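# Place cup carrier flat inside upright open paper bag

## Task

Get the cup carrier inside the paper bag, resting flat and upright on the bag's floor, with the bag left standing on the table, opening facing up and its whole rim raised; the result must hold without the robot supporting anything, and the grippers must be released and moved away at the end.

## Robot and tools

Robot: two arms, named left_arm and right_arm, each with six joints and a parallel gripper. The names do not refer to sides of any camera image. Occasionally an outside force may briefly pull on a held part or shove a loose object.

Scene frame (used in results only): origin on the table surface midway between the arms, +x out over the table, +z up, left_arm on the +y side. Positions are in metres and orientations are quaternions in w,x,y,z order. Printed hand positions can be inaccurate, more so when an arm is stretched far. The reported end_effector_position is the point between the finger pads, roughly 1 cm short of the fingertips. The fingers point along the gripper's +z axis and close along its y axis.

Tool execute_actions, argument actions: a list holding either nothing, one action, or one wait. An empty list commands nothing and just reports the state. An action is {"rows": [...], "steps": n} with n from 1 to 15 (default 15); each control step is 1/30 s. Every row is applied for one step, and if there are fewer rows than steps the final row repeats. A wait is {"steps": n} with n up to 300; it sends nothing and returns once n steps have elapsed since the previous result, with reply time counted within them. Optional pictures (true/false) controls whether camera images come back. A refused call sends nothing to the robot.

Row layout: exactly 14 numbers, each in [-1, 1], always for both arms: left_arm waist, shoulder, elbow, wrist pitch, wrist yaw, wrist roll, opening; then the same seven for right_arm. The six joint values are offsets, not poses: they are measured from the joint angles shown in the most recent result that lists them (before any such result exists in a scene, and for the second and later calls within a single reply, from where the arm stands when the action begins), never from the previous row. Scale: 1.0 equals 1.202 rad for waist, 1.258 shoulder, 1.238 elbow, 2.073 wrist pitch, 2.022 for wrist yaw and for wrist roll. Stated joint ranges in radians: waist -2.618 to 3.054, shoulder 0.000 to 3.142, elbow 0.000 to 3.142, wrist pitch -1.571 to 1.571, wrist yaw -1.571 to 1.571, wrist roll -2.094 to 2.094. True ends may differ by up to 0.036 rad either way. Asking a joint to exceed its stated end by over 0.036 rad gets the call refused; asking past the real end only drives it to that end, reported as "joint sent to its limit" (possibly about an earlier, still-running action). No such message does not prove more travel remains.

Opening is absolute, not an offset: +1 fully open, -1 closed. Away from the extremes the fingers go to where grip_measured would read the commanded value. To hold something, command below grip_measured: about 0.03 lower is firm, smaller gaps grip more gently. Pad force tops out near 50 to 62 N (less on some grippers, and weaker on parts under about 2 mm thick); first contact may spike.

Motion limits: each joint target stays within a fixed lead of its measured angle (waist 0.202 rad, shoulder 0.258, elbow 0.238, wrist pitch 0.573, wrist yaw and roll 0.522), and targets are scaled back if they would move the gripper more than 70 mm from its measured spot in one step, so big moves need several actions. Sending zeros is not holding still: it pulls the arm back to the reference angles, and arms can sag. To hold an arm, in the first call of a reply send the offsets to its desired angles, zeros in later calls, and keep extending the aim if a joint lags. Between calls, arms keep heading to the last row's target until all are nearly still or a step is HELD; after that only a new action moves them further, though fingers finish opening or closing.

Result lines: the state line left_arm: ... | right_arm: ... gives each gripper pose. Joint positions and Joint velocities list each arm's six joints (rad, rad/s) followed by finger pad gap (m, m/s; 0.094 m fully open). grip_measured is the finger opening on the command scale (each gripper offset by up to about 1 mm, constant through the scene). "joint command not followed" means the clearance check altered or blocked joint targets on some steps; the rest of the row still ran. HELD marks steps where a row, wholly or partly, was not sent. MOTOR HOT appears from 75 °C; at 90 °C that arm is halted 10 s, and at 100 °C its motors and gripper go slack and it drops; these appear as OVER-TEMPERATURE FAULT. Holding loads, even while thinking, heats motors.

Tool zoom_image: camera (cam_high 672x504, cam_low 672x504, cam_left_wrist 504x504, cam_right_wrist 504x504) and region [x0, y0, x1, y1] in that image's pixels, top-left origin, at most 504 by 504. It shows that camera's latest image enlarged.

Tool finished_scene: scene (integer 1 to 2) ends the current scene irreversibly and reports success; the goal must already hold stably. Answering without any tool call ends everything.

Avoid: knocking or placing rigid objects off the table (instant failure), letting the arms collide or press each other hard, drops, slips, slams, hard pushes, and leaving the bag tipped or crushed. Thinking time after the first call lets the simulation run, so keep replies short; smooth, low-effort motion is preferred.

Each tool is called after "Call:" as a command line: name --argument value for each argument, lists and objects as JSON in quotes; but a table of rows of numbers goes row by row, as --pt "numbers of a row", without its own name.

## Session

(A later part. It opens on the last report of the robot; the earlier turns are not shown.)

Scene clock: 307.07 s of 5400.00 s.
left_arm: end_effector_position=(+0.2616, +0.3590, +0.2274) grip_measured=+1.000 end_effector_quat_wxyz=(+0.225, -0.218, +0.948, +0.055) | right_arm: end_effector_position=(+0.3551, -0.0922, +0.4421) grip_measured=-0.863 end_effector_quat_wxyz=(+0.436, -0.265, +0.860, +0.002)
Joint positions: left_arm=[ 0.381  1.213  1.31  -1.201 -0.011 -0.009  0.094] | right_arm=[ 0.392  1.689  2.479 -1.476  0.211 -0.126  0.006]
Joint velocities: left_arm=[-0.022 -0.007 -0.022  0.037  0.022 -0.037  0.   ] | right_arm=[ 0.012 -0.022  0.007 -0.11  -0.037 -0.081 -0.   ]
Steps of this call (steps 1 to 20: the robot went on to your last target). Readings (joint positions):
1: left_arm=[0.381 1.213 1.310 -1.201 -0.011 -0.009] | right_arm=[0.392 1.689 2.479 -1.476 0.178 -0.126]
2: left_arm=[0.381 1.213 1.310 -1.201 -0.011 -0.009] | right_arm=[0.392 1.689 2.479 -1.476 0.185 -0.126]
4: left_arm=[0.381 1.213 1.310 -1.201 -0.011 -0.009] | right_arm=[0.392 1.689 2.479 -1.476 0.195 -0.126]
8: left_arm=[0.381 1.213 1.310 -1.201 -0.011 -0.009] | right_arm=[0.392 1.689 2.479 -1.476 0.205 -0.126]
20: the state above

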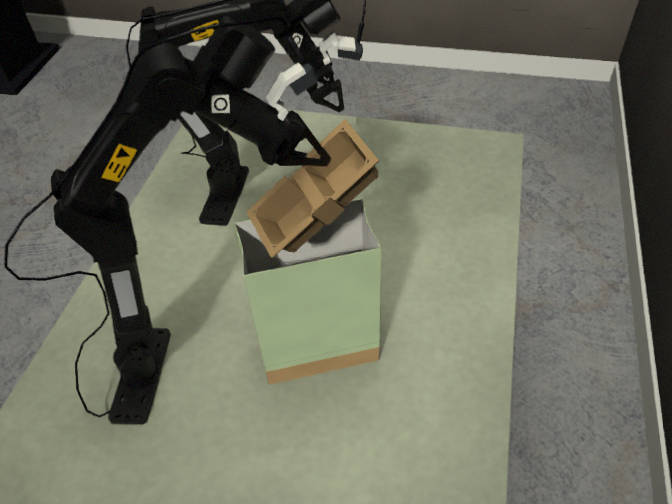

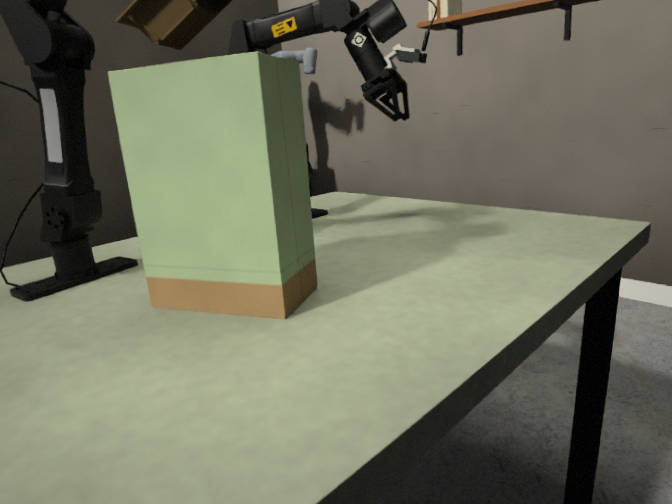

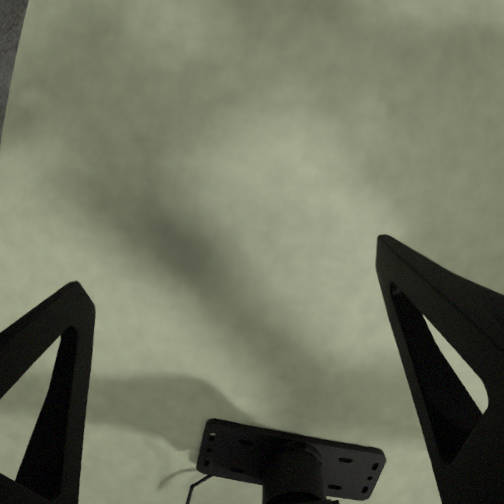

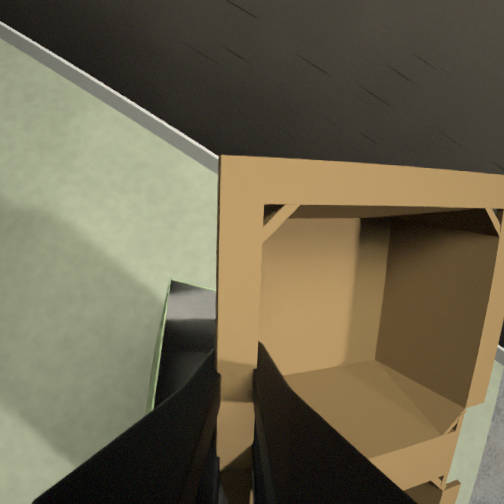

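Call:
execute_actions --actions '[{"rows":[[0,0,0,0,0,0,1,0.02,0,0,-0.01,0,0,-0.91],[0,0,0,0,0,0,1,0.035,0,0,-0.02,0,0,-0.91],[0,0,0,0,0,0,1,0.045,0.01,-0.01,-0.03,0,0,-0.91],[0,0,0,0,0,0,1,0.045,0.015,-0.02,-0.035,0,0,-0.91],[0,0,0,0,0,0,1,0.045,0.02,-0.03,-0.04,0,0,-0.91],[0,0,0,0,0,0,1,0.045,0.025,-0.04,-0.045,0,0,-0.91],[0,0,0,0,0,0,1,0.045,0.03,-0.05,-0.045,0,0,-0.91],[0,0,0,0,0,0,1,0.045,0.035,-0.06,-0.045,0,0,-0.91],[0,0,0,0,0,0,1,0.045,0.04,-0.07,-0.045,0,0,-0.91],[0,0,0,0,0,0,1,0.045,0.045,-0.08,-0.045,0,0,-0.91]],"steps":15}]' --pictures false

Call:
execute_actions --actions '[{"steps":15}]'

Scene clock: 318.77 s of 5400.00 s.
left_arm: end_effector_position=(+0.2616, +0.3590, +0.2274) grip_measured=+1.000 end_effector_quat_wxyz=(+0.225, -0.218, +0.948, +0.055) | right_arm: end_effector_position=(+0.3541, -0.0717, +0.3800) grip_measured=-0.863 end_effector_quat_wxyz=(+0.339, -0.310, +0.888, -0.017)
Joint positions: left_arm=[ 0.381  1.213  1.31  -1.201 -0.011 -0.009  0.094] | right_arm=[ 0.439  1.75   2.388 -1.543  0.21  -0.126  0.006]
Joint velocities: left_arm=[-0.002 -0.002  0.012 -0.022  0.007 -0.022  0.   ] | right_arm=[ 0.007  0.159 -0.085 -0.022 -0.022  0.007  0.   ]
joint sent to its limit (right arm) — the command would take joint 4 (wrist pitch) past its lower limit, so that joint was sent only as far as its limit.
Steps of this call (steps 1 to 15: the robot went on to your last target; steps 16 to 90: nothing new was sent; then 8.20 s passed at rest; steps 91 to 105: all 15 steps of this action). Readings (joint positions):
91: left_arm=[0.381 1.213 1.310 -1.201 -0.011 -0.009] | right_arm=[0.394 1.689 2.479 -1.476 0.211 -0.126]
92: left_arm=[0.381 1.213 1.310 -1.201 -0.011 -0.009] | right_arm=[0.400 1.689 2.479 -1.479 0.211 -0.126]
94: left_arm=[0.381 1.213 1.310 -1.201 -0.011 -0.009] | right_arm=[0.422 1.689 2.479 -1.495 0.211 -0.126]
98: left_arm=[0.381 1.213 1.310 -1.201 -0.011 -0.009] | right_arm=[0.439 1.695 2.450 -1.522 0.210 -0.126]
105: the state above

Scene clock: 319.27 s of 5400.00 s.
left_arm: end_effector_position=(+0.2616, +0.3590, +0.2274) grip_measured=+1.000 end_effector_quat_wxyz=(+0.225, -0.218, +0.948, +0.055) | right_arm: end_effector_position=(+0.3547, -0.0713, +0.3769) grip_measured=-0.863 end_effector_quat_wxyz=(+0.334, -0.311, +0.890, -0.018)
Joint positions: left_arm=[ 0.381  1.213  1.31  -1.201 -0.011 -0.009  0.094] | right_arm=[ 0.439  1.755  2.385 -1.546  0.21  -0.126  0.006]
Joint velocities: left_arm=[ 0.007 -0.012 -0.007 -0.007 -0.066 -0.022  0.   ] | right_arm=[-0.007  0.002  0.002  0.022  0.007 -0.022 -0.001]
joint sent to its limit (right arm) — the command would take joint 4 (wrist pitch) past its lower limit, so that joint was sent only as far as its limit.
Steps of this call (steps 1 to 15: the robot went on to your last target). Readings (joint positions):
1: left_arm=[0.381 1.213 1.310 -1.201 -0.011 -0.009] | right_arm=[0.439 1.754 2.386 -1.544 0.210 -0.126]
2: left_arm=[0.381 1.213 1.310 -1.201 -0.011 -0.009] | right_arm=[0.439 1.755 2.385 -1.545 0.210 -0.126]
4: left_arm=[0.381 1.213 1.310 -1.201 -0.011 -0.009] | right_arm=[0.439 1.755 2.385 -1.546 0.210 -0.126]
8: left_arm=[0.381 1.213 1.310 -1.201 -0.011 -0.009] | right_arm=[0.439 1.755 2.385 -1.546 0.210 -0.126]
15: the state above
All arms were judged still, so your last target was given up. Only a new action makes them travel on or press farther. Fingers that are still opening or closing keep moving.

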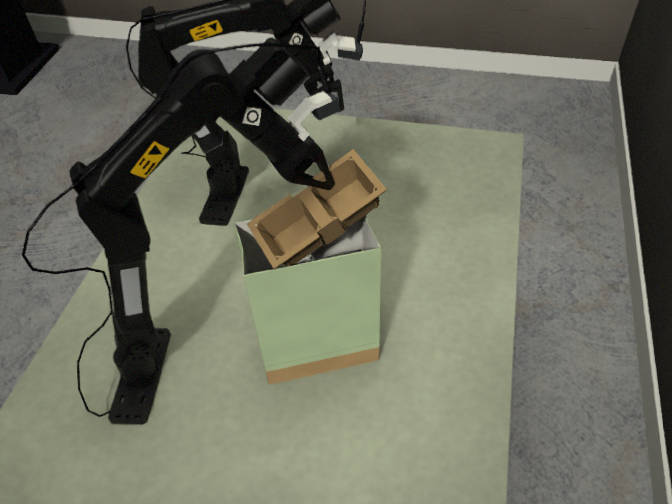

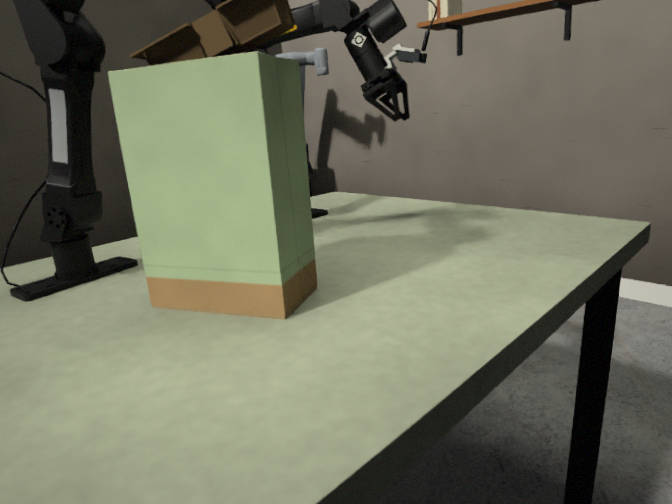

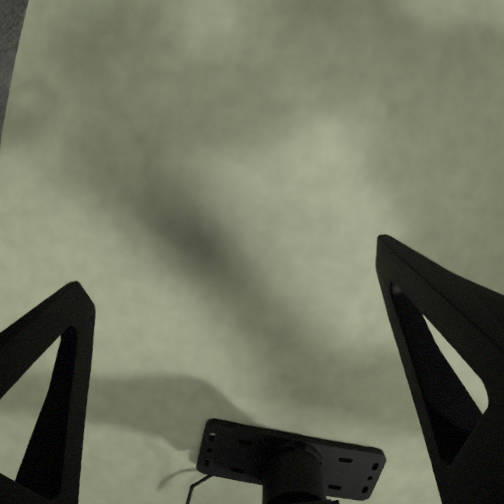

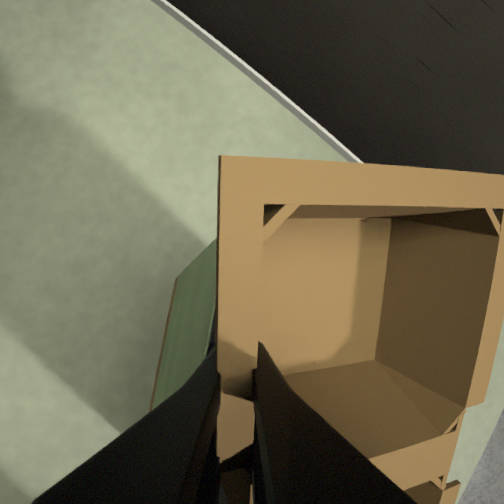

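Call:
execute_actions --actions '[{"rows":[[0,0,0,0,0,0,1,-0.01,-0.02,0,0,0.01,0,-0.91],[0,0,0,0,0,0,1,-0.02,-0.025,0,0,0.02,0,-0.91],[0,0,0,0,0,0,1,-0.03,-0.025,0,0,0.03,0,-0.91],[0,0,0,0,0,0,1,-0.04,-0.025,0,0,0.04,0.01,-0.91],[0,0,0,0,0,0,1,-0.04,-0.025,0,0,0.05,0.02,-0.91],[0,0,0,0,0,0,1,-0.04,-0.025,0,0,0.05,0.03,-0.91]],"steps":15}]' --pictures false

Call:
execute_actions --actions '[{"steps":15}]'

Scene clock: 327.70 s of 5400.00 s.
left_arm: end_effector_position=(+0.2616, +0.3590, +0.2274) grip_measured=+1.000 end_effector_quat_wxyz=(+0.225, -0.218, +0.948, +0.055) | right_arm: end_effector_position=(+0.3681, -0.0981, +0.3797) grip_measured=-0.863 end_effector_quat_wxyz=(+0.342, -0.258, +0.902, -0.055)
Joint positions: left_arm=[ 0.381  1.213  1.31  -1.201 -0.011 -0.009  0.094] | right_arm=[ 0.397  1.755  2.385 -1.546  0.291 -0.079  0.006]
Joint velocities: left_arm=[-0.017 -0.002  0.002 -0.007 -0.051  0.037  0.   ] | right_arm=[ 0.002  0.002  0.012 -0.022  0.007  0.037 -0.   ]
Steps of this call (steps 1 to 90: nothing new was sent; then 4.93 s passed at rest; steps 91 to 105: all 15 steps of this action). Readings (joint positions):
91: left_arm=[0.381 1.213 1.310 -1.201 -0.011 -0.009] | right_arm=[0.439 1.755 2.385 -1.546 0.211 -0.126]
92: left_arm=[0.381 1.213 1.310 -1.201 -0.011 -0.009] | right_arm=[0.437 1.755 2.385 -1.546 0.213 -0.126]
94: left_arm=[0.381 1.213 1.310 -1.201 -0.011 -0.009] | right_arm=[0.425 1.755 2.385 -1.546 0.227 -0.124]
98: left_arm=[0.381 1.213 1.310 -1.201 -0.011 -0.009] | right_arm=[0.398 1.755 2.385 -1.546 0.271 -0.097]
105: the state above

Scene clock: 328.20 s of 5400.00 s.
left_arm: end_effector_position=(+0.2616, +0.3590, +0.2274) grip_measured=+1.000 end_effector_quat_wxyz=(+0.225, -0.218, +0.948, +0.055) | right_arm: end_effector_position=(+0.3684, -0.0987, +0.3799) grip_measured=-0.863 end_effector_quat_wxyz=(+0.343, -0.255, +0.903, -0.055)
Joint positions: left_arm=[ 0.381  1.213  1.31  -1.201 -0.011 -0.009  0.094] | right_arm=[ 0.397  1.755  2.385 -1.546  0.295 -0.074  0.006]
Joint velocities: left_arm=[ 0.007 -0.012 -0.032 -0.007 -0.051  0.007  0.   ] | right_arm=[-0.027 -0.002 -0.002 -0.081  0.007 -0.051  0.   ]
Steps of this call (steps 1 to 15: the robot went on to your last target). Readings (joint positions):
1: left_arm=[0.381 1.213 1.310 -1.201 -0.011 -0.009] | right_arm=[0.397 1.755 2.385 -1.546 0.292 -0.078]
2: left_arm=[0.381 1.213 1.310 -1.201 -0.011 -0.009] | right_arm=[0.397 1.755 2.385 -1.546 0.292 -0.077]
4: left_arm=[0.381 1.213 1.310 -1.201 -0.011 -0.009] | right_arm=[0.397 1.755 2.385 -1.546 0.293 -0.076]
8: left_arm=[0.381 1.213 1.310 -1.201 -0.011 -0.009] | right_arm=[0.397 1.755 2.385 -1.546 0.294 -0.074]
15: the state above
All arms were judged still, so your last target was given up. Only a new action makes them travel on or press farther. Fingers that are still opening or closing keep moving.

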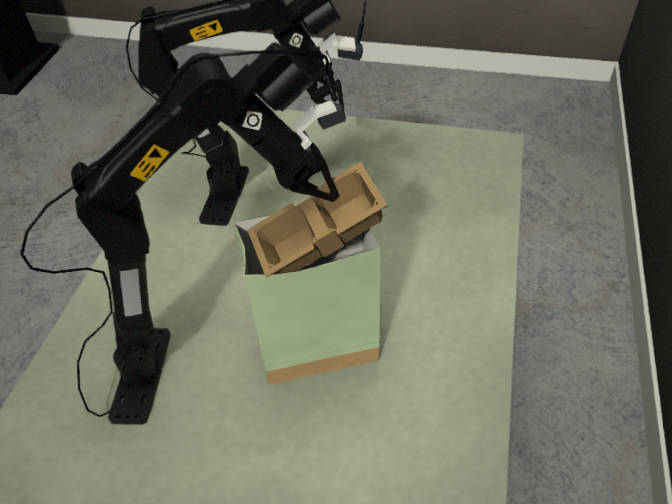

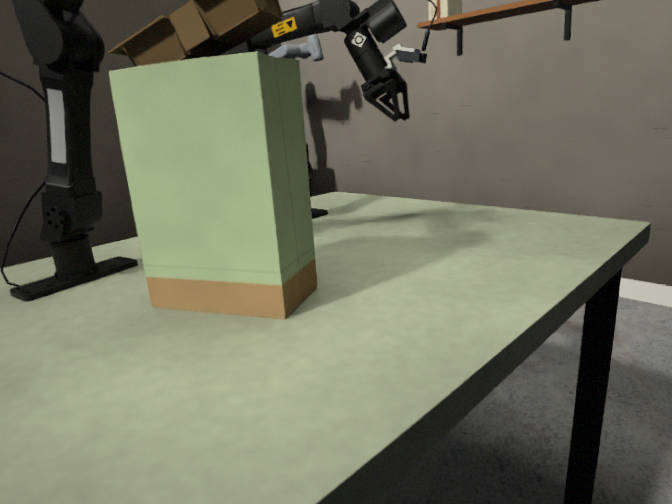

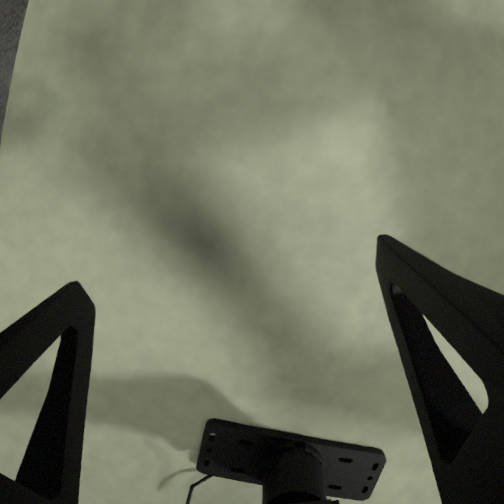

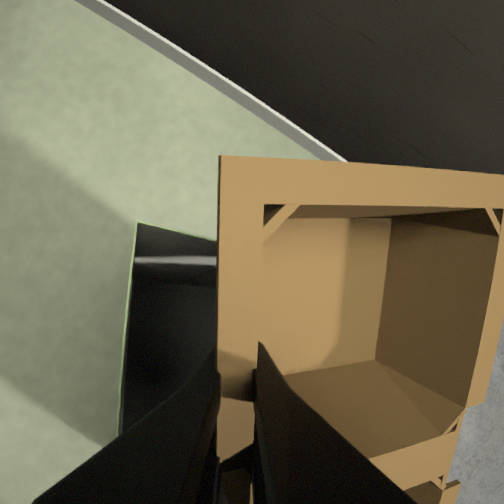

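Call:
execute_actions --actions '[{"rows":[[0,0,0,0,0,0,1,0.02,0.01,0,0,0,0,-0.91],[0,0,0,0,0,0,1,0.03,0.02,0,0,0,0,-0.91],[0,0,0,0,0,0,1,0.035,0.03,0,0,0,0,-0.91],[0,0,0,0,0,0,1,0.035,0.04,-0.01,0,0,0,-0.91],[0,0,0,0,0,0,1,0.035,0.045,-0.02,0,0,0,-0.91],[0,0,0,0,0,0,1,0.035,0.045,-0.03,0,0,0,-0.91],[0,0,0,0,0,0,1,0.035,0.045,-0.04,0,0,0,-0.91]],"steps":15}]'

Scene clock: 340.03 s of 5400.00 s.
left_arm: end_effector_position=(+0.2616, +0.3590, +0.2274) grip_measured=+1.000 end_effector_quat_wxyz=(+0.225, -0.218, +0.948, +0.055) | right_arm: end_effector_position=(+0.3742, -0.0788, +0.3454) grip_measured=-0.863 end_effector_quat_wxyz=(+0.298, -0.282, +0.910, -0.064)
Joint positions: left_arm=[ 0.381  1.213  1.31  -1.201 -0.011 -0.009  0.094] | right_arm=[ 0.432  1.815  2.344 -1.545  0.294 -0.074  0.006]
Joint velocities: left_arm=[-0.012 -0.007 -0.017 -0.022 -0.037 -0.037  0.   ] | right_arm=[-0.012 -0.027 -0.002 -0.037 -0.066 -0.051  0.001]
Steps of this call (steps 1 to 90: nothing new was sent; then 8.33 s passed at rest; steps 91 to 105: all 15 steps of this action). Readings (joint positions):
91: left_arm=[0.381 1.213 1.310 -1.201 -0.011 -0.009] | right_arm=[0.398 1.755 2.385 -1.546 0.295 -0.074]
92: left_arm=[0.381 1.213 1.310 -1.201 -0.011 -0.009] | right_arm=[0.403 1.756 2.385 -1.546 0.295 -0.074]
94: left_arm=[0.381 1.213 1.310 -1.201 -0.011 -0.009] | right_arm=[0.418 1.764 2.385 -1.546 0.295 -0.074]
98: left_arm=[0.381 1.213 1.310 -1.201 -0.011 -0.009] | right_arm=[0.432 1.792 2.364 -1.545 0.294 -0.074]
105: the state above

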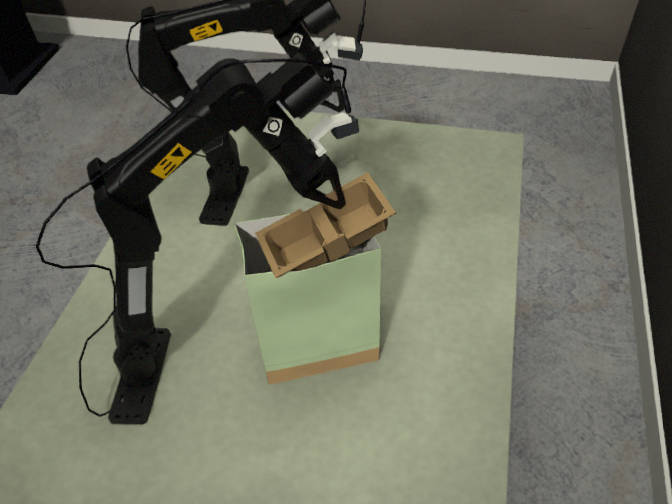

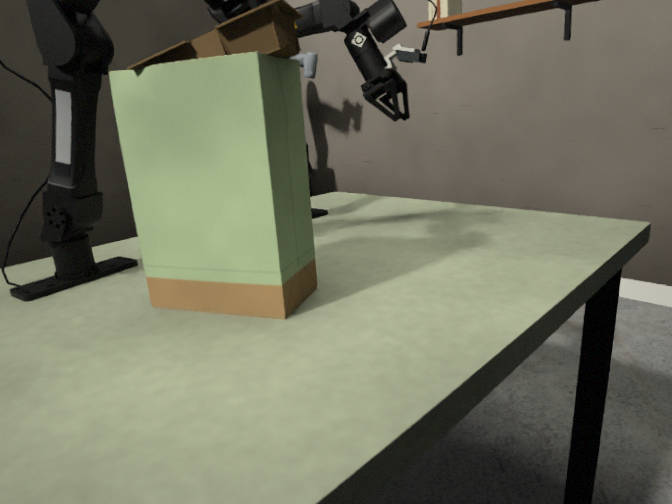

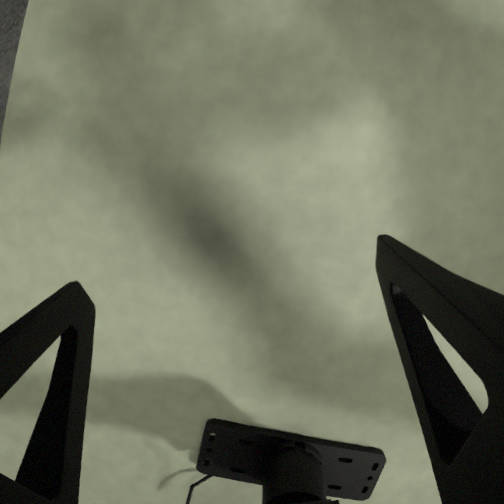

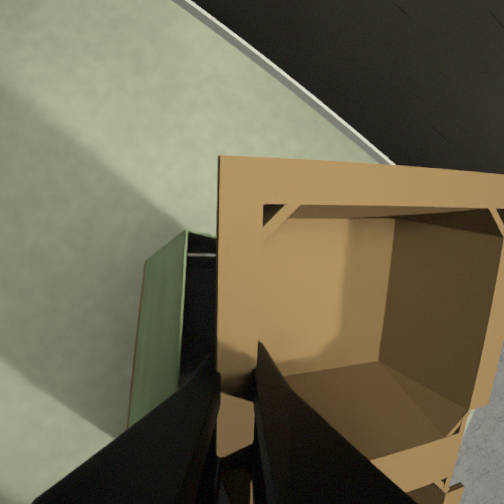

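Call:
execute_actions --actions '[{"rows":[[0,0,0,0,0,0,1,0,-0.03,0,0,0,0,-0.91],[0,0,0,0,0,0,1,0.01,-0.05,0,0,0,0,-0.91],[0,0,0,0,0,0,1,0.02,-0.06,0,0,0,0,-0.91],[0,0,0,0,0,0,1,0.025,-0.07,-0.01,0,0,0,-0.91],[0,0,0,0,0,0,1,0.025,-0.07,-0.02,0,0,0,-0.91],[0,0,0,0,0,0,1,0.025,-0.07,-0.03,0,0,0,-0.91],[0,0,0,0,0,0,1,0.025,-0.07,-0.04,0,0,0,-0.91],[0,0,0,0,0,0,1,0.025,-0.07,-0.05,0,0,0,-0.91],[0,0,0,0,0,0,1,0.025,-0.07,-0.06,0,0,0,-0.91],[0,0,0,0,0,0,1,0.025,-0.07,-0.07,0,0,0,-0.91],[0,0,0,0,0,0,1,0.025,-0.07,-0.08,0,0,0,-0.91]],"steps":15}]'

Scene clock: 355.17 s of 5400.00 s.
left_arm: end_effector_position=(+0.2616, +0.3590, +0.2274) grip_measured=+1.000 end_effector_quat_wxyz=(+0.225, -0.218, +0.948, +0.055) | right_arm: end_effector_position=(+0.3521, -0.0844, +0.3495) grip_measured=-0.863 end_effector_quat_wxyz=(+0.298, -0.292, +0.907, -0.061)
Joint positions: left_arm=[ 0.381  1.213  1.31  -1.201 -0.011 -0.009  0.094] | right_arm=[ 0.453  1.729  2.256 -1.545  0.294 -0.074  0.006]
Joint velocities: left_arm=[-0.012 -0.012 -0.012 -0.051 -0.022 -0.037  0.   ] | right_arm=[ 0.012  0.012 -0.081  0.022 -0.007 -0.066  0.   ]
Steps of this call (steps 1 to 15: the robot went on to your last target; steps 16 to 90: nothing new was sent; then 11.63 s passed at rest; steps 91 to 105: all 15 steps of this action). Readings (joint positions):
91: left_arm=[0.381 1.213 1.310 -1.201 -0.011 -0.009] | right_arm=[0.432 1.814 2.344 -1.545 0.294 -0.074]
92: left_arm=[0.381 1.213 1.310 -1.201 -0.011 -0.009] | right_arm=[0.432 1.810 2.344 -1.545 0.294 -0.074]
94: left_arm=[0.381 1.213 1.310 -1.201 -0.011 -0.009] | right_arm=[0.437 1.794 2.344 -1.545 0.294 -0.074]
98: left_arm=[0.381 1.213 1.310 -1.201 -0.011 -0.009] | right_arm=[0.453 1.744 2.324 -1.545 0.294 -0.074]
105: the state above

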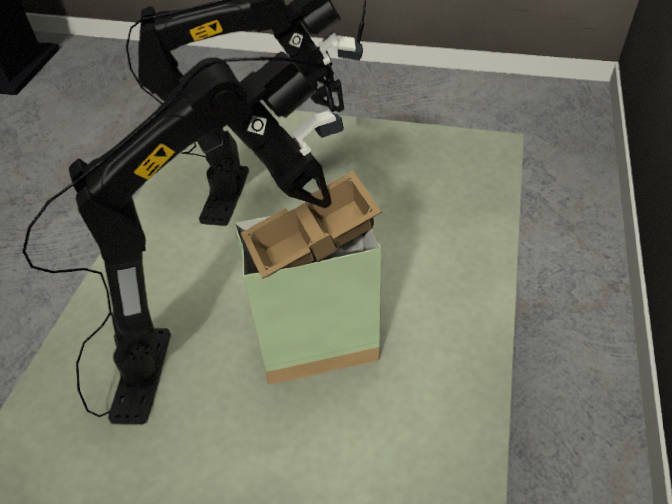

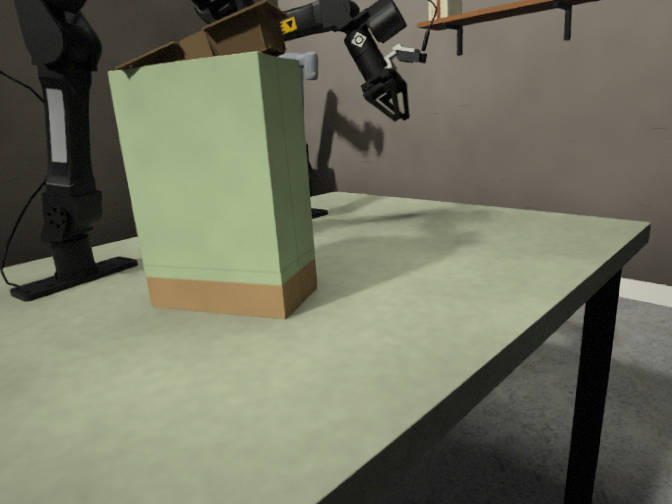

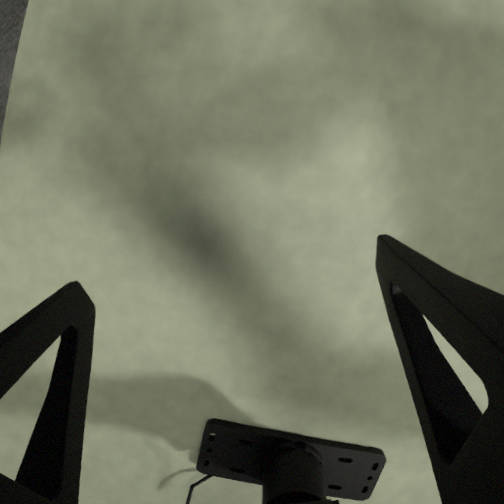

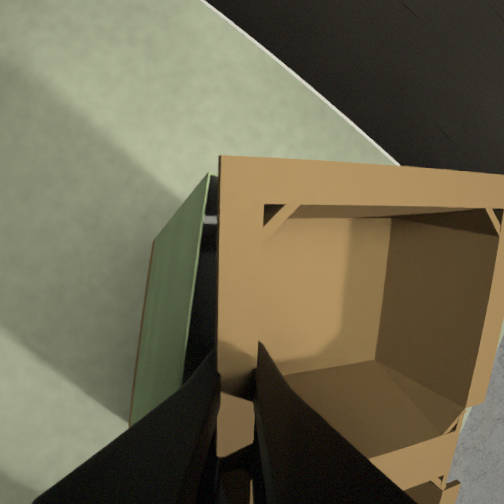

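Call:
execute_actions --actions '[{"rows":[[0,0,0,0,0,0,1,0,0,0.02,0,0,0,-0.91],[0,0,0,0,0,0,1,0,0,0.04,0,0,0,-0.91],[0,0,0,0,0,0,1,0,0,0.05,0,0,0,-0.91],[0,0,0,0,0,0,1,0,0,0.06,0,0,0,-0.91],[0,0,0,0,0,0,1,0,0,0.06,0,0,0,-0.91],[0,0,0,0,0,0,1,0,0,0.06,0,0.01,0.02,-0.91],[0,0,0,0,0,0,1,0.01,0,0.06,0,0.02,0.04,-0.91],[0,0,0,0,0,0,1,0.02,0,0.06,0,0.03,0.06,-0.91],[0,0,0,0,0,0,1,0.02,0,0.06,0,0.04,0.08,-0.91],[0,0,0,0,0,0,1,0.02,0,0.06,0,0.04,0.09,-0.91]],"steps":15}]' --pictures false

Call:
execute_actions --actions '[{"steps":12}]'

Scene clock: 370.67 s of 5400.00 s.
left_arm: end_effector_position=(+0.2616, +0.3590, +0.2274) grip_measured=+1.000 end_effector_quat_wxyz=(+0.225, -0.218, +0.948, +0.055) | right_arm: end_effector_position=(+0.3545, -0.0871, +0.3664) grip_measured=-0.863 end_effector_quat_wxyz=(+0.330, -0.220, +0.916, -0.052)
Joint positions: left_arm=[ 0.381  1.213  1.31  -1.201 -0.011 -0.009  0.094] | right_arm=[ 0.467  1.73   2.304 -1.545  0.346  0.069  0.006]
Joint velocities: left_arm=[ 0.012  0.002  0.007 -0.037  0.007 -0.11   0.   ] | right_arm=[-0.002 -0.007  0.007  0.022  0.11   0.256  0.   ]
Steps of this call (steps 1 to 15: the robot went on to your last target; steps 16 to 90: nothing new was sent; then 12.00 s passed at rest; steps 91 to 105: all 15 steps of this action). Readings (joint positions):
91: left_arm=[0.381 1.213 1.310 -1.201 -0.011 -0.009] | right_arm=[0.453 1.729 2.255 -1.545 0.294 -0.074]
92: left_arm=[0.381 1.213 1.310 -1.201 -0.011 -0.009] | right_arm=[0.453 1.729 2.258 -1.545 0.293 -0.074]
94: left_arm=[0.381 1.213 1.310 -1.201 -0.011 -0.009] | right_arm=[0.453 1.730 2.274 -1.545 0.293 -0.074]
98: left_arm=[0.381 1.213 1.310 -1.201 -0.011 -0.009] | right_arm=[0.455 1.730 2.304 -1.545 0.306 -0.040]
105: the state above

Scene clock: 371.07 s of 5400.00 s.
left_arm: end_effector_position=(+0.2616, +0.3590, +0.2274) grip_measured=+1.000 end_effector_quat_wxyz=(+0.225, -0.218, +0.948, +0.055) | right_arm: end_effector_position=(+0.3553, -0.0887, +0.3670) grip_measured=-0.863 end_effector_quat_wxyz=(+0.333, -0.205, +0.919, -0.052)
Joint positions: left_arm=[ 0.381  1.213  1.31  -1.201 -0.011 -0.009  0.094] | right_arm=[ 0.467  1.73   2.304 -1.545  0.357  0.097  0.006]
Joint velocities: left_arm=[ 0.007  0.007 -0.012 -0.081 -0.051  0.022  0.   ] | right_arm=[-0.017  0.002  0.007 -0.037  0.139 -0.051  0.   ]
Steps of this call (steps 1 to 12: the robot went on to your last target). Readings (joint positions):
1: left_arm=[0.381 1.213 1.310 -1.201 -0.011 -0.009] | right_arm=[0.467 1.730 2.304 -1.545 0.349 0.075]
2: left_arm=[0.381 1.213 1.310 -1.201 -0.011 -0.009] | right_arm=[0.467 1.730 2.304 -1.545 0.351 0.080]
4: left_arm=[0.381 1.213 1.310 -1.201 -0.011 -0.009] | right_arm=[0.467 1.730 2.304 -1.545 0.353 0.086]
8: left_arm=[0.381 1.213 1.310 -1.201 -0.011 -0.009] | right_arm=[0.467 1.730 2.304 -1.545 0.356 0.094]
12: the state above

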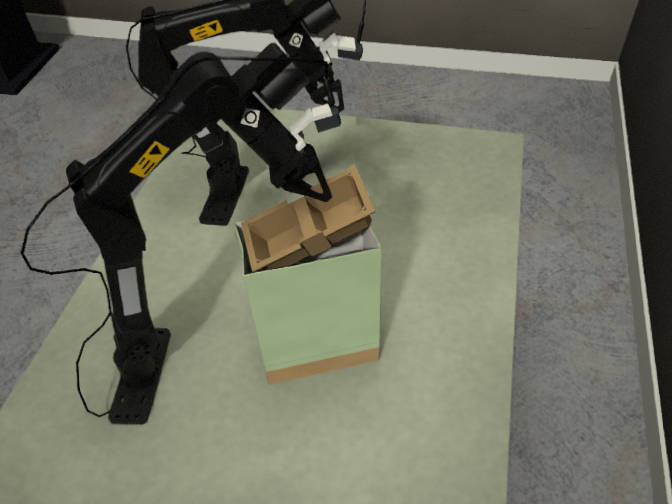

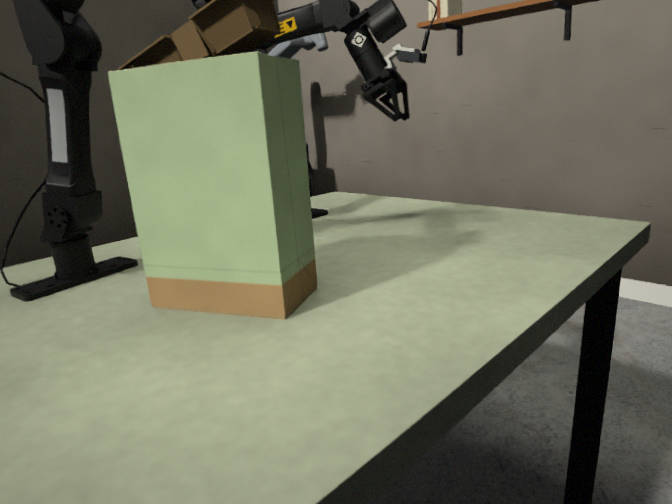

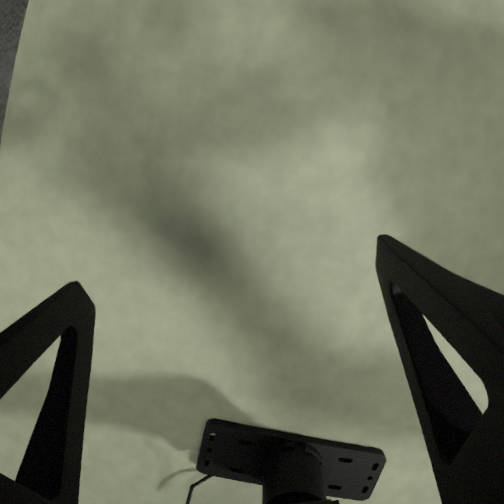

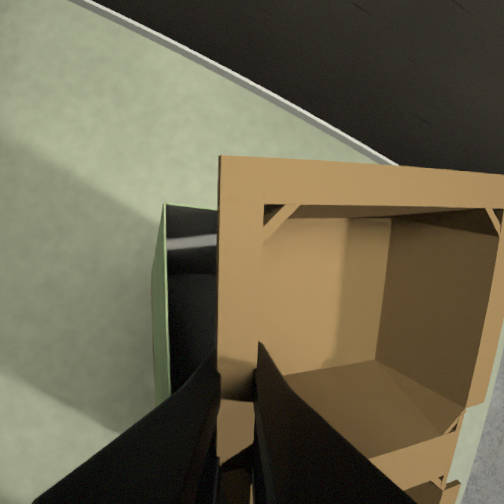

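Call:
execute_actions --actions '[{"rows":[[0,0,0,0,0,0,1,0,0.01,-0.01,0,0,0,-0.91],[0,0,0,0,0,0,1,0,0.015,-0.02,0,0,0,-0.91],[0,0,0,0,0,0,1,0,0.02,-0.03,0,0,0,-0.91],[0,0,0,0,0,0,1,0,0.025,-0.04,0,0,0,-0.91],[0,0,0,0,0,0,1,0,0.03,-0.05,0,0,0,-0.91],[0,0,0,0,0,0,1,0,0.035,-0.06,0,0,0,-0.91],[0,0,0,0,0,0,1,0,0.04,-0.065,0,0,0,-0.91]],"steps":15}]'

Scene clock: 380.40 s of 5400.00 s.
left_arm: end_effector_position=(+0.2616, +0.3590, +0.2274) grip_measured=+1.000 end_effector_quat_wxyz=(+0.225, -0.218, +0.948, +0.055) | right_arm: end_effector_position=(+0.3635, -0.0821, +0.3239) grip_measured=-0.863 end_effector_quat_wxyz=(+0.275, -0.220, +0.933, -0.076)
Joint positions: left_arm=[ 0.381  1.213  1.31  -1.201 -0.011 -0.009  0.094] | right_arm=[ 0.467  1.786  2.229 -1.545  0.354  0.099  0.006]
Joint velocities: left_arm=[-0.002 -0.007 -0.002  0.037 -0.051 -0.022  0.   ] | right_arm=[ 0.012 -0.002 -0.012  0.022 -0.007  0.022  0.   ]
Steps of this call (steps 1 to 30: the robot went on to your last target; steps 31 to 90: nothing new was sent; then 5.83 s passed at rest; steps 91 to 105: all 15 steps of this action). Readings (joint positions):
91: left_arm=[0.381 1.213 1.310 -1.201 -0.011 -0.009] | right_arm=[0.467 1.730 2.304 -1.545 0.357 0.099]
92: left_arm=[0.381 1.213 1.310 -1.201 -0.011 -0.009] | right_arm=[0.467 1.730 2.304 -1.545 0.357 0.099]
94: left_arm=[0.381 1.213 1.310 -1.201 -0.011 -0.009] | right_arm=[0.467 1.730 2.295 -1.545 0.357 0.099]
98: left_arm=[0.381 1.213 1.310 -1.201 -0.011 -0.009] | right_arm=[0.467 1.750 2.254 -1.545 0.357 0.099]
105: the state above

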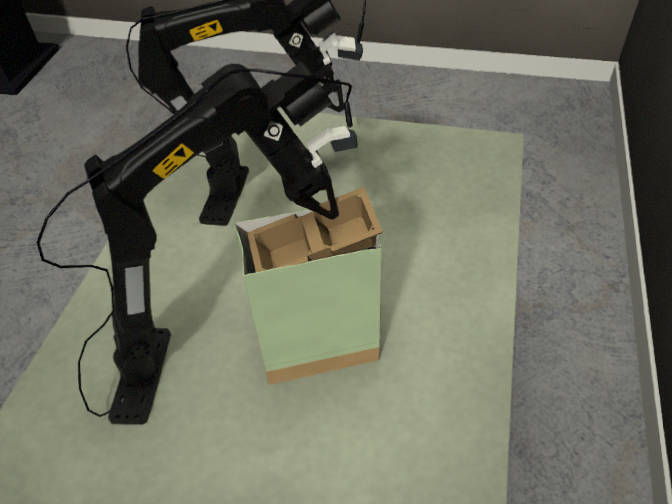

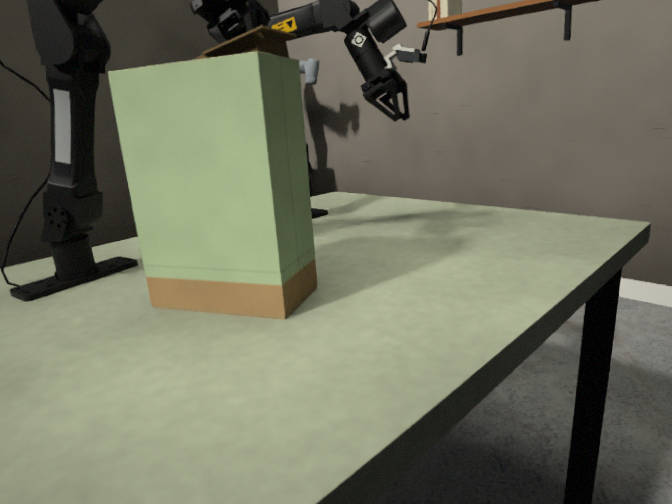

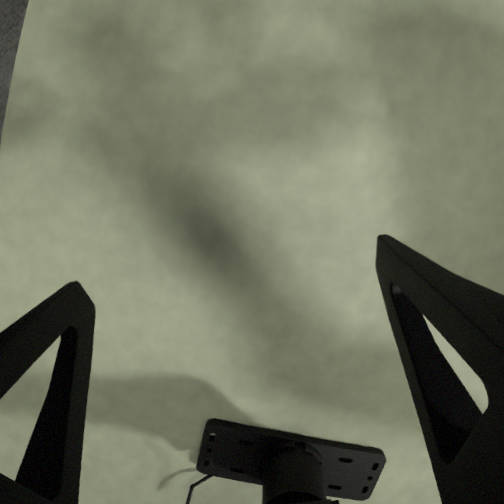

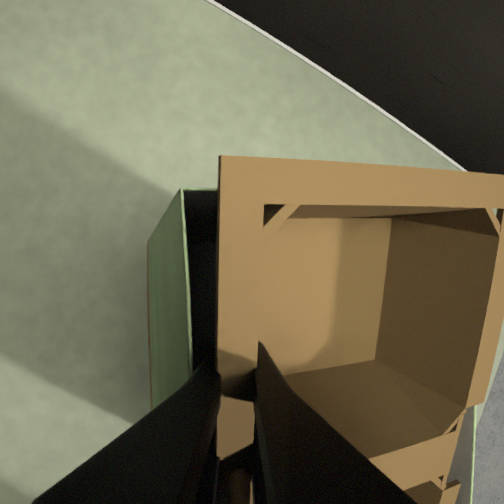

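Call:
execute_actions --actions '[{"rows":[[0,0,0,0,0,0,1,0,-0.03,-0.02,0,0,0,-0.91],[0,0,0,0,0,0,1,0,-0.04,-0.03,0,0,0,-0.91],[0,0,0,0,0,0,1,0,-0.05,-0.04,0,0,0,-0.91],[0,0,0,0,0,0,1,0,-0.055,-0.055,0,0,0,-0.91],[0,0,0,0,0,0,1,0,-0.055,-0.07,0,0,0,-0.91],[0,0,0,0,0,0,1,0,-0.055,-0.085,0.01,0,0,-0.91],[0,0,0,0,0,0,1,0,-0.055,-0.1,0.015,0,0,-0.91],[0,0,0,0,0,0,1,0,-0.055,-0.115,0.02,0,0,-0.91],[0,0,0,0,0,0,1,0,-0.055,-0.13,0.025,0,0,-0.91],[0,0,0,0,0,0,1,0,-0.055,-0.145,0.03,0,0,-0.91],[0,0,0,0,0,0,1,0,-0.055,-0.16,0.035,0,0,-0.91]],"steps":15}]' --pictures false

Call:
execute_actions --actions '[{"steps":12}]'

Scene clock: 396.80 s of 5400.00 s.
left_arm: end_effector_position=(+0.2616, +0.3590, +0.2274) grip_measured=+1.000 end_effector_quat_wxyz=(+0.225, -0.218, +0.948, +0.055) | right_arm: end_effector_position=(+0.3509, -0.0912, +0.2905) grip_measured=-0.863 end_effector_quat_wxyz=(+0.235, -0.230, +0.940, -0.093)
Joint positions: left_arm=[ 0.381  1.213  1.31  -1.201 -0.011 -0.009  0.094] | right_arm=[ 0.467  1.728  2.039 -1.504  0.353  0.099  0.006]
Joint velocities: left_arm=[-0.017  0.002  0.007 -0.037 -0.037 -0.007  0.   ] | right_arm=[-0.022 -0.002 -0.027  0.081  0.007  0.037 -0.   ]
Steps of this call (steps 1 to 15: the robot went on to your last target; steps 16 to 90: nothing new was sent; then 12.90 s passed at rest; steps 91 to 105: all 15 steps of this action). Readings (joint positions):
91: left_arm=[0.381 1.213 1.310 -1.201 -0.011 -0.009] | right_arm=[0.467 1.785 2.228 -1.545 0.354 0.099]
92: left_arm=[0.381 1.213 1.310 -1.201 -0.011 -0.009] | right_arm=[0.467 1.781 2.221 -1.545 0.354 0.099]
94: left_arm=[0.381 1.213 1.310 -1.201 -0.011 -0.009] | right_arm=[0.467 1.764 2.197 -1.545 0.354 0.099]
98: left_arm=[0.381 1.213 1.310 -1.201 -0.011 -0.009] | right_arm=[0.467 1.732 2.138 -1.539 0.354 0.099]
105: the state above

Scene clock: 397.20 s of 5400.00 s.
left_arm: end_effector_position=(+0.2616, +0.3590, +0.2274) grip_measured=+1.000 end_effector_quat_wxyz=(+0.225, -0.218, +0.948, +0.055) | right_arm: end_effector_position=(+0.3535, -0.0892, +0.2919) grip_measured=-0.863 end_effector_quat_wxyz=(+0.241, -0.228, +0.939, -0.090)
Joint positions: left_arm=[ 0.381  1.213  1.31  -1.201 -0.011 -0.009  0.094] | right_arm=[ 0.467  1.728  2.039 -1.489  0.353  0.099  0.006]
Joint velocities: left_arm=[ 0.007 -0.012 -0.022 -0.022 -0.051  0.007  0.   ] | right_arm=[ 0.022  0.002 -0.007  0.022  0.037  0.095  0.001]
Steps of this call (steps 1 to 12: the robot went on to your last target). Readings (joint positions):
1: left_arm=[0.381 1.213 1.310 -1.201 -0.011 -0.009] | right_arm=[0.467 1.728 2.039 -1.502 0.353 0.099]
2: left_arm=[0.381 1.213 1.310 -1.201 -0.011 -0.009] | right_arm=[0.467 1.728 2.039 -1.499 0.353 0.099]
4: left_arm=[0.381 1.213 1.310 -1.201 -0.011 -0.009] | right_arm=[0.467 1.728 2.039 -1.495 0.353 0.099]
8: left_arm=[0.381 1.213 1.310 -1.201 -0.011 -0.009] | right_arm=[0.467 1.728 2.039 -1.491 0.353 0.099]
12: the state above

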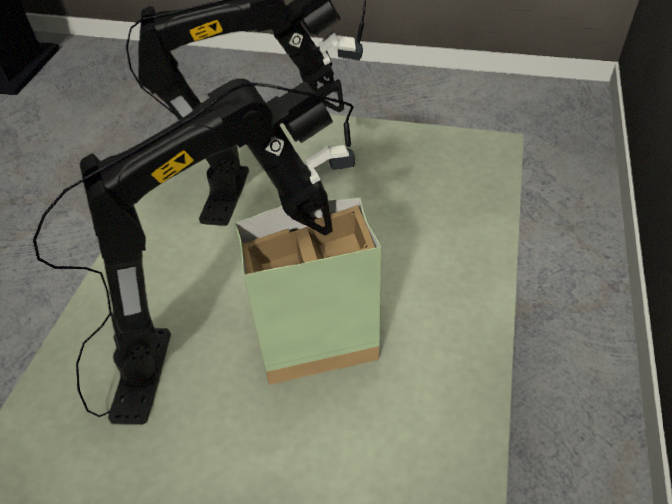

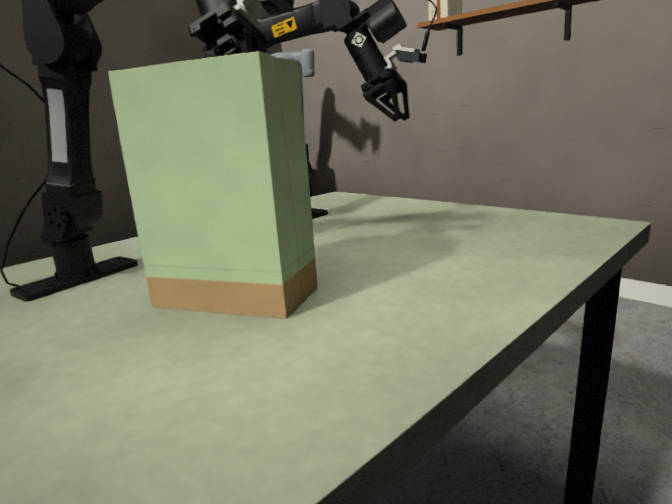

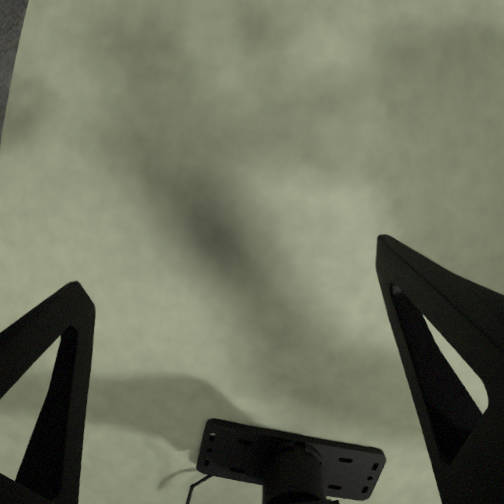

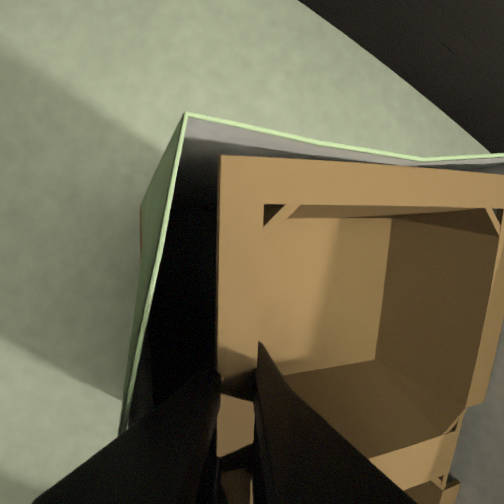

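Call:
execute_actions --actions '[{"rows":[[0,0,0,0,0,0,1,-0.01,0,0,0,-0.01,0,-0.91],[0,0,0,0,0,0,1,-0.02,0,0,0,-0.02,0,-0.91],[0,0,0,0,0,0,1,-0.03,0,0,0,-0.035,0,-0.91],[0,0,0,0,0,0,1,-0.04,0,0,0,-0.05,0,-0.91],[0,0,0,0,0,0,1,-0.05,0,0,0,-0.065,0,-0.91],[0,0,0,0,0,0,1,-0.06,0,0,0,-0.08,0,-0.91],[0,0,0,0,0,0,1,-0.07,0,0,0,-0.095,0,-0.91],[0,0,0,0,0,0,1,-0.07,0,0,0,-0.105,0,-0.91]],"steps":15}]' --pictures false

Call:
execute_actions --actions '[{"rows":[[0,0,0,0,0,0,1,0,-0.01,-0.02,0.01,-0.01,0,-0.91],[0,0,0,0,0,0,1,0,-0.015,-0.04,0.02,-0.01,0,-0.91],[0,0,0,0,0,0,1,0,-0.02,-0.06,0.025,-0.01,0,-0.91],[0,0,0,0,0,0,1,0,-0.025,-0.08,0.03,-0.01,0,-0.91],[0,0,0,0,0,0,1,0,-0.03,-0.1,0.04,-0.01,0,-0.91],[0,0,0,0,0,0,1,0,-0.035,-0.12,0.05,-0.01,0,-0.91],[0,0,0,0,0,0,1,0,-0.04,-0.14,0.055,-0.01,0,-0.91],[0,0,0,0,0,0,1,0,-0.04,-0.16,0.06,-0.01,0,-0.91],[0,0,0,0,0,0,1,0,-0.04,-0.18,0.07,-0.01,0,-0.91],[0,0,0,0,0,0,1,0,-0.04,-0.2,0.08,-0.01,0,-0.91],[0,0,0,0,0,0,1,0,-0.04,-0.22,0.09,-0.01,0,-0.91],[0,0,0,0,0,0,1,0,-0.04,-0.24,0.1,-0.01,0,-0.91]],"steps":15}]' --pictures false

Call:
execute_actions --actions '[{"steps":15}]'

Scene clock: 430.90 s of 5400.00 s.
left_arm: end_effector_position=(+0.2616, +0.3590, +0.2274) grip_measured=+1.000 end_effector_quat_wxyz=(+0.225, -0.218, +0.948, +0.055) | right_arm: end_effector_position=(+0.3516, -0.0866, +0.2840) grip_measured=-0.863 end_effector_quat_wxyz=(+0.210, -0.212, +0.954, -0.012)
Joint positions: left_arm=[ 0.381  1.213  1.31  -1.201 -0.011 -0.009  0.094] | right_arm=[ 0.388  1.728  2.039 -1.489  0.164  0.099  0.006]
Joint velocities: left_arm=[-0.007  0.002 -0.012  0.007 -0.007 -0.037  0.   ] | right_arm=[-0.022 -0.017 -0.017  0.037 -0.139  0.037 -0.001]
Steps of this call (steps 1 to 30: the robot went on to your last target; steps 31 to 90: nothing new was sent; then 30.20 s passed at rest; steps 91 to 105: all 15 steps of this action). Readings (joint positions):
91: left_arm=[0.381 1.213 1.310 -1.201 -0.011 -0.009] | right_arm=[0.467 1.728 2.039 -1.489 0.350 0.099]
92: left_arm=[0.381 1.213 1.310 -1.201 -0.011 -0.009] | right_arm=[0.466 1.728 2.039 -1.489 0.343 0.099]
94: left_arm=[0.381 1.213 1.310 -1.201 -0.011 -0.009] | right_arm=[0.453 1.728 2.039 -1.489 0.315 0.099]
98: left_arm=[0.381 1.213 1.310 -1.201 -0.011 -0.009] | right_arm=[0.404 1.728 2.039 -1.489 0.234 0.099]
105: the state above

Scene clock: 431.40 s of 5400.00 s.
left_arm: end_effector_position=(+0.2616, +0.3590, +0.2274) grip_measured=+1.000 end_effector_quat_wxyz=(+0.225, -0.218, +0.948, +0.055) | right_arm: end_effector_position=(+0.3482, -0.0858, +0.2193) grip_measured=-0.863 end_effector_quat_wxyz=(+0.166, -0.218, +0.961, -0.021)
Joint positions: left_arm=[ 0.381  1.213  1.31  -1.201 -0.011 -0.009  0.094] | right_arm=[ 0.388  1.698  1.756 -1.326  0.15   0.099  0.006]
Joint velocities: left_arm=[-0.002 -0.017  0.027  0.037 -0.037  0.11   0.   ] | right_arm=[ 0.012 -0.007 -0.129  0.11  -0.081  0.007 -0.001]
Steps of this call (steps 1 to 15: all 15 steps of this action). Readings (joint positions):
1: left_arm=[0.381 1.213 1.310 -1.201 -0.011 -0.009] | right_arm=[0.388 1.728 2.039 -1.488 0.160 0.099]
2: left_arm=[0.381 1.213 1.310 -1.201 -0.011 -0.009] | right_arm=[0.388 1.727 2.033 -1.483 0.158 0.099]
4: left_arm=[0.381 1.213 1.310 -1.201 -0.011 -0.009] | right_arm=[0.388 1.719 1.999 -1.464 0.155 0.099]
8: left_arm=[0.381 1.213 1.310 -1.201 -0.011 -0.009] | right_arm=[0.388 1.703 1.901 -1.419 0.151 0.099]
15: the state above

Scene clock: 431.90 s of 5400.00 s.
left_arm: end_effector_position=(+0.2616, +0.3590, +0.2274) grip_measured=+1.000 end_effector_quat_wxyz=(+0.225, -0.218, +0.948, +0.055) | right_arm: end_effector_position=(+0.3518, -0.0830, +0.2203) grip_measured=-0.863 end_effector_quat_wxyz=(+0.174, -0.217, +0.960, -0.016)
Joint positions: left_arm=[ 0.381  1.213  1.31  -1.201 -0.011 -0.009  0.094] | right_arm=[ 0.388  1.698  1.755 -1.306  0.147  0.099  0.006]
Joint velocities: left_arm=[ 0.007 -0.002  0.002 -0.022 -0.051  0.051  0.   ] | right_arm=[-0.017 -0.017  0.002  0.051 -0.081 -0.081  0.   ]
Steps of this call (steps 1 to 15: the robot went on to your last target). Readings (joint positions):
1: left_arm=[0.381 1.213 1.310 -1.201 -0.011 -0.009] | right_arm=[0.388 1.698 1.755 -1.320 0.149 0.099]
2: left_arm=[0.381 1.213 1.310 -1.201 -0.011 -0.009] | right_arm=[0.388 1.698 1.755 -1.314 0.149 0.099]
4: left_arm=[0.381 1.213 1.310 -1.201 -0.011 -0.009] | right_arm=[0.388 1.698 1.755 -1.308 0.148 0.099]
8: left_arm=[0.381 1.213 1.310 -1.201 -0.011 -0.009] | right_arm=[0.388 1.698 1.755 -1.307 0.147 0.099]
15: the state above

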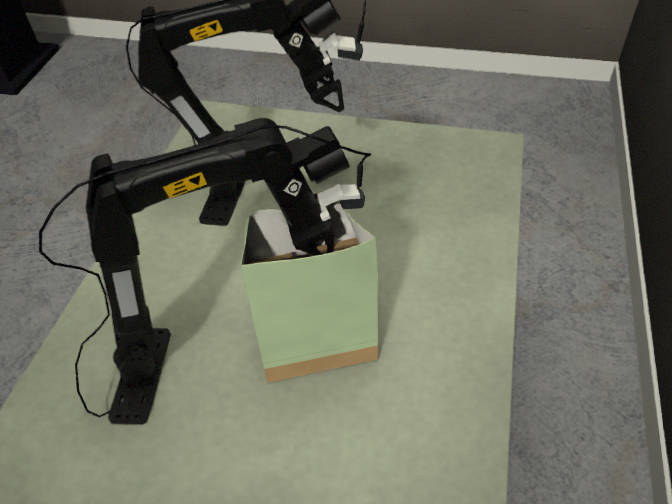

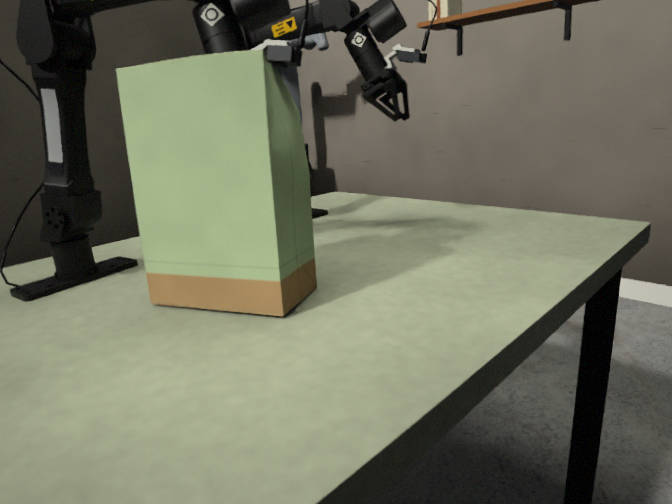

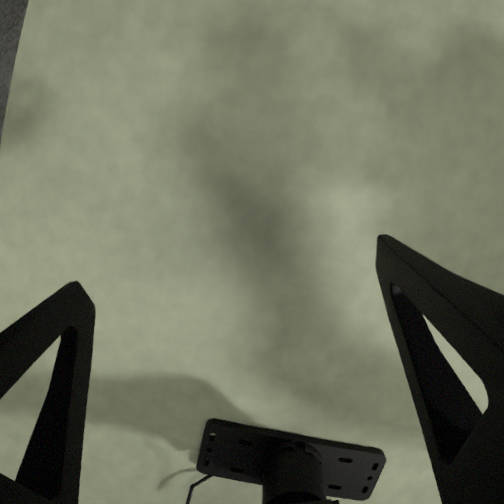

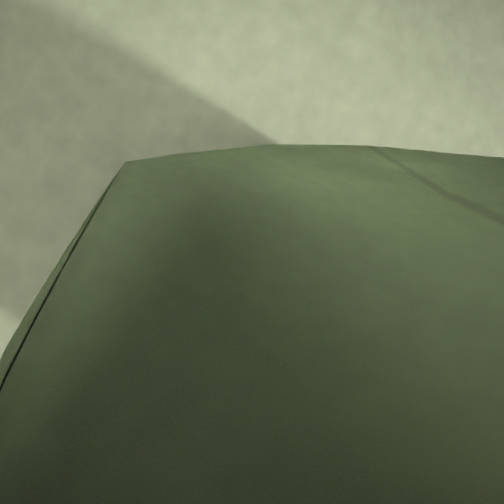

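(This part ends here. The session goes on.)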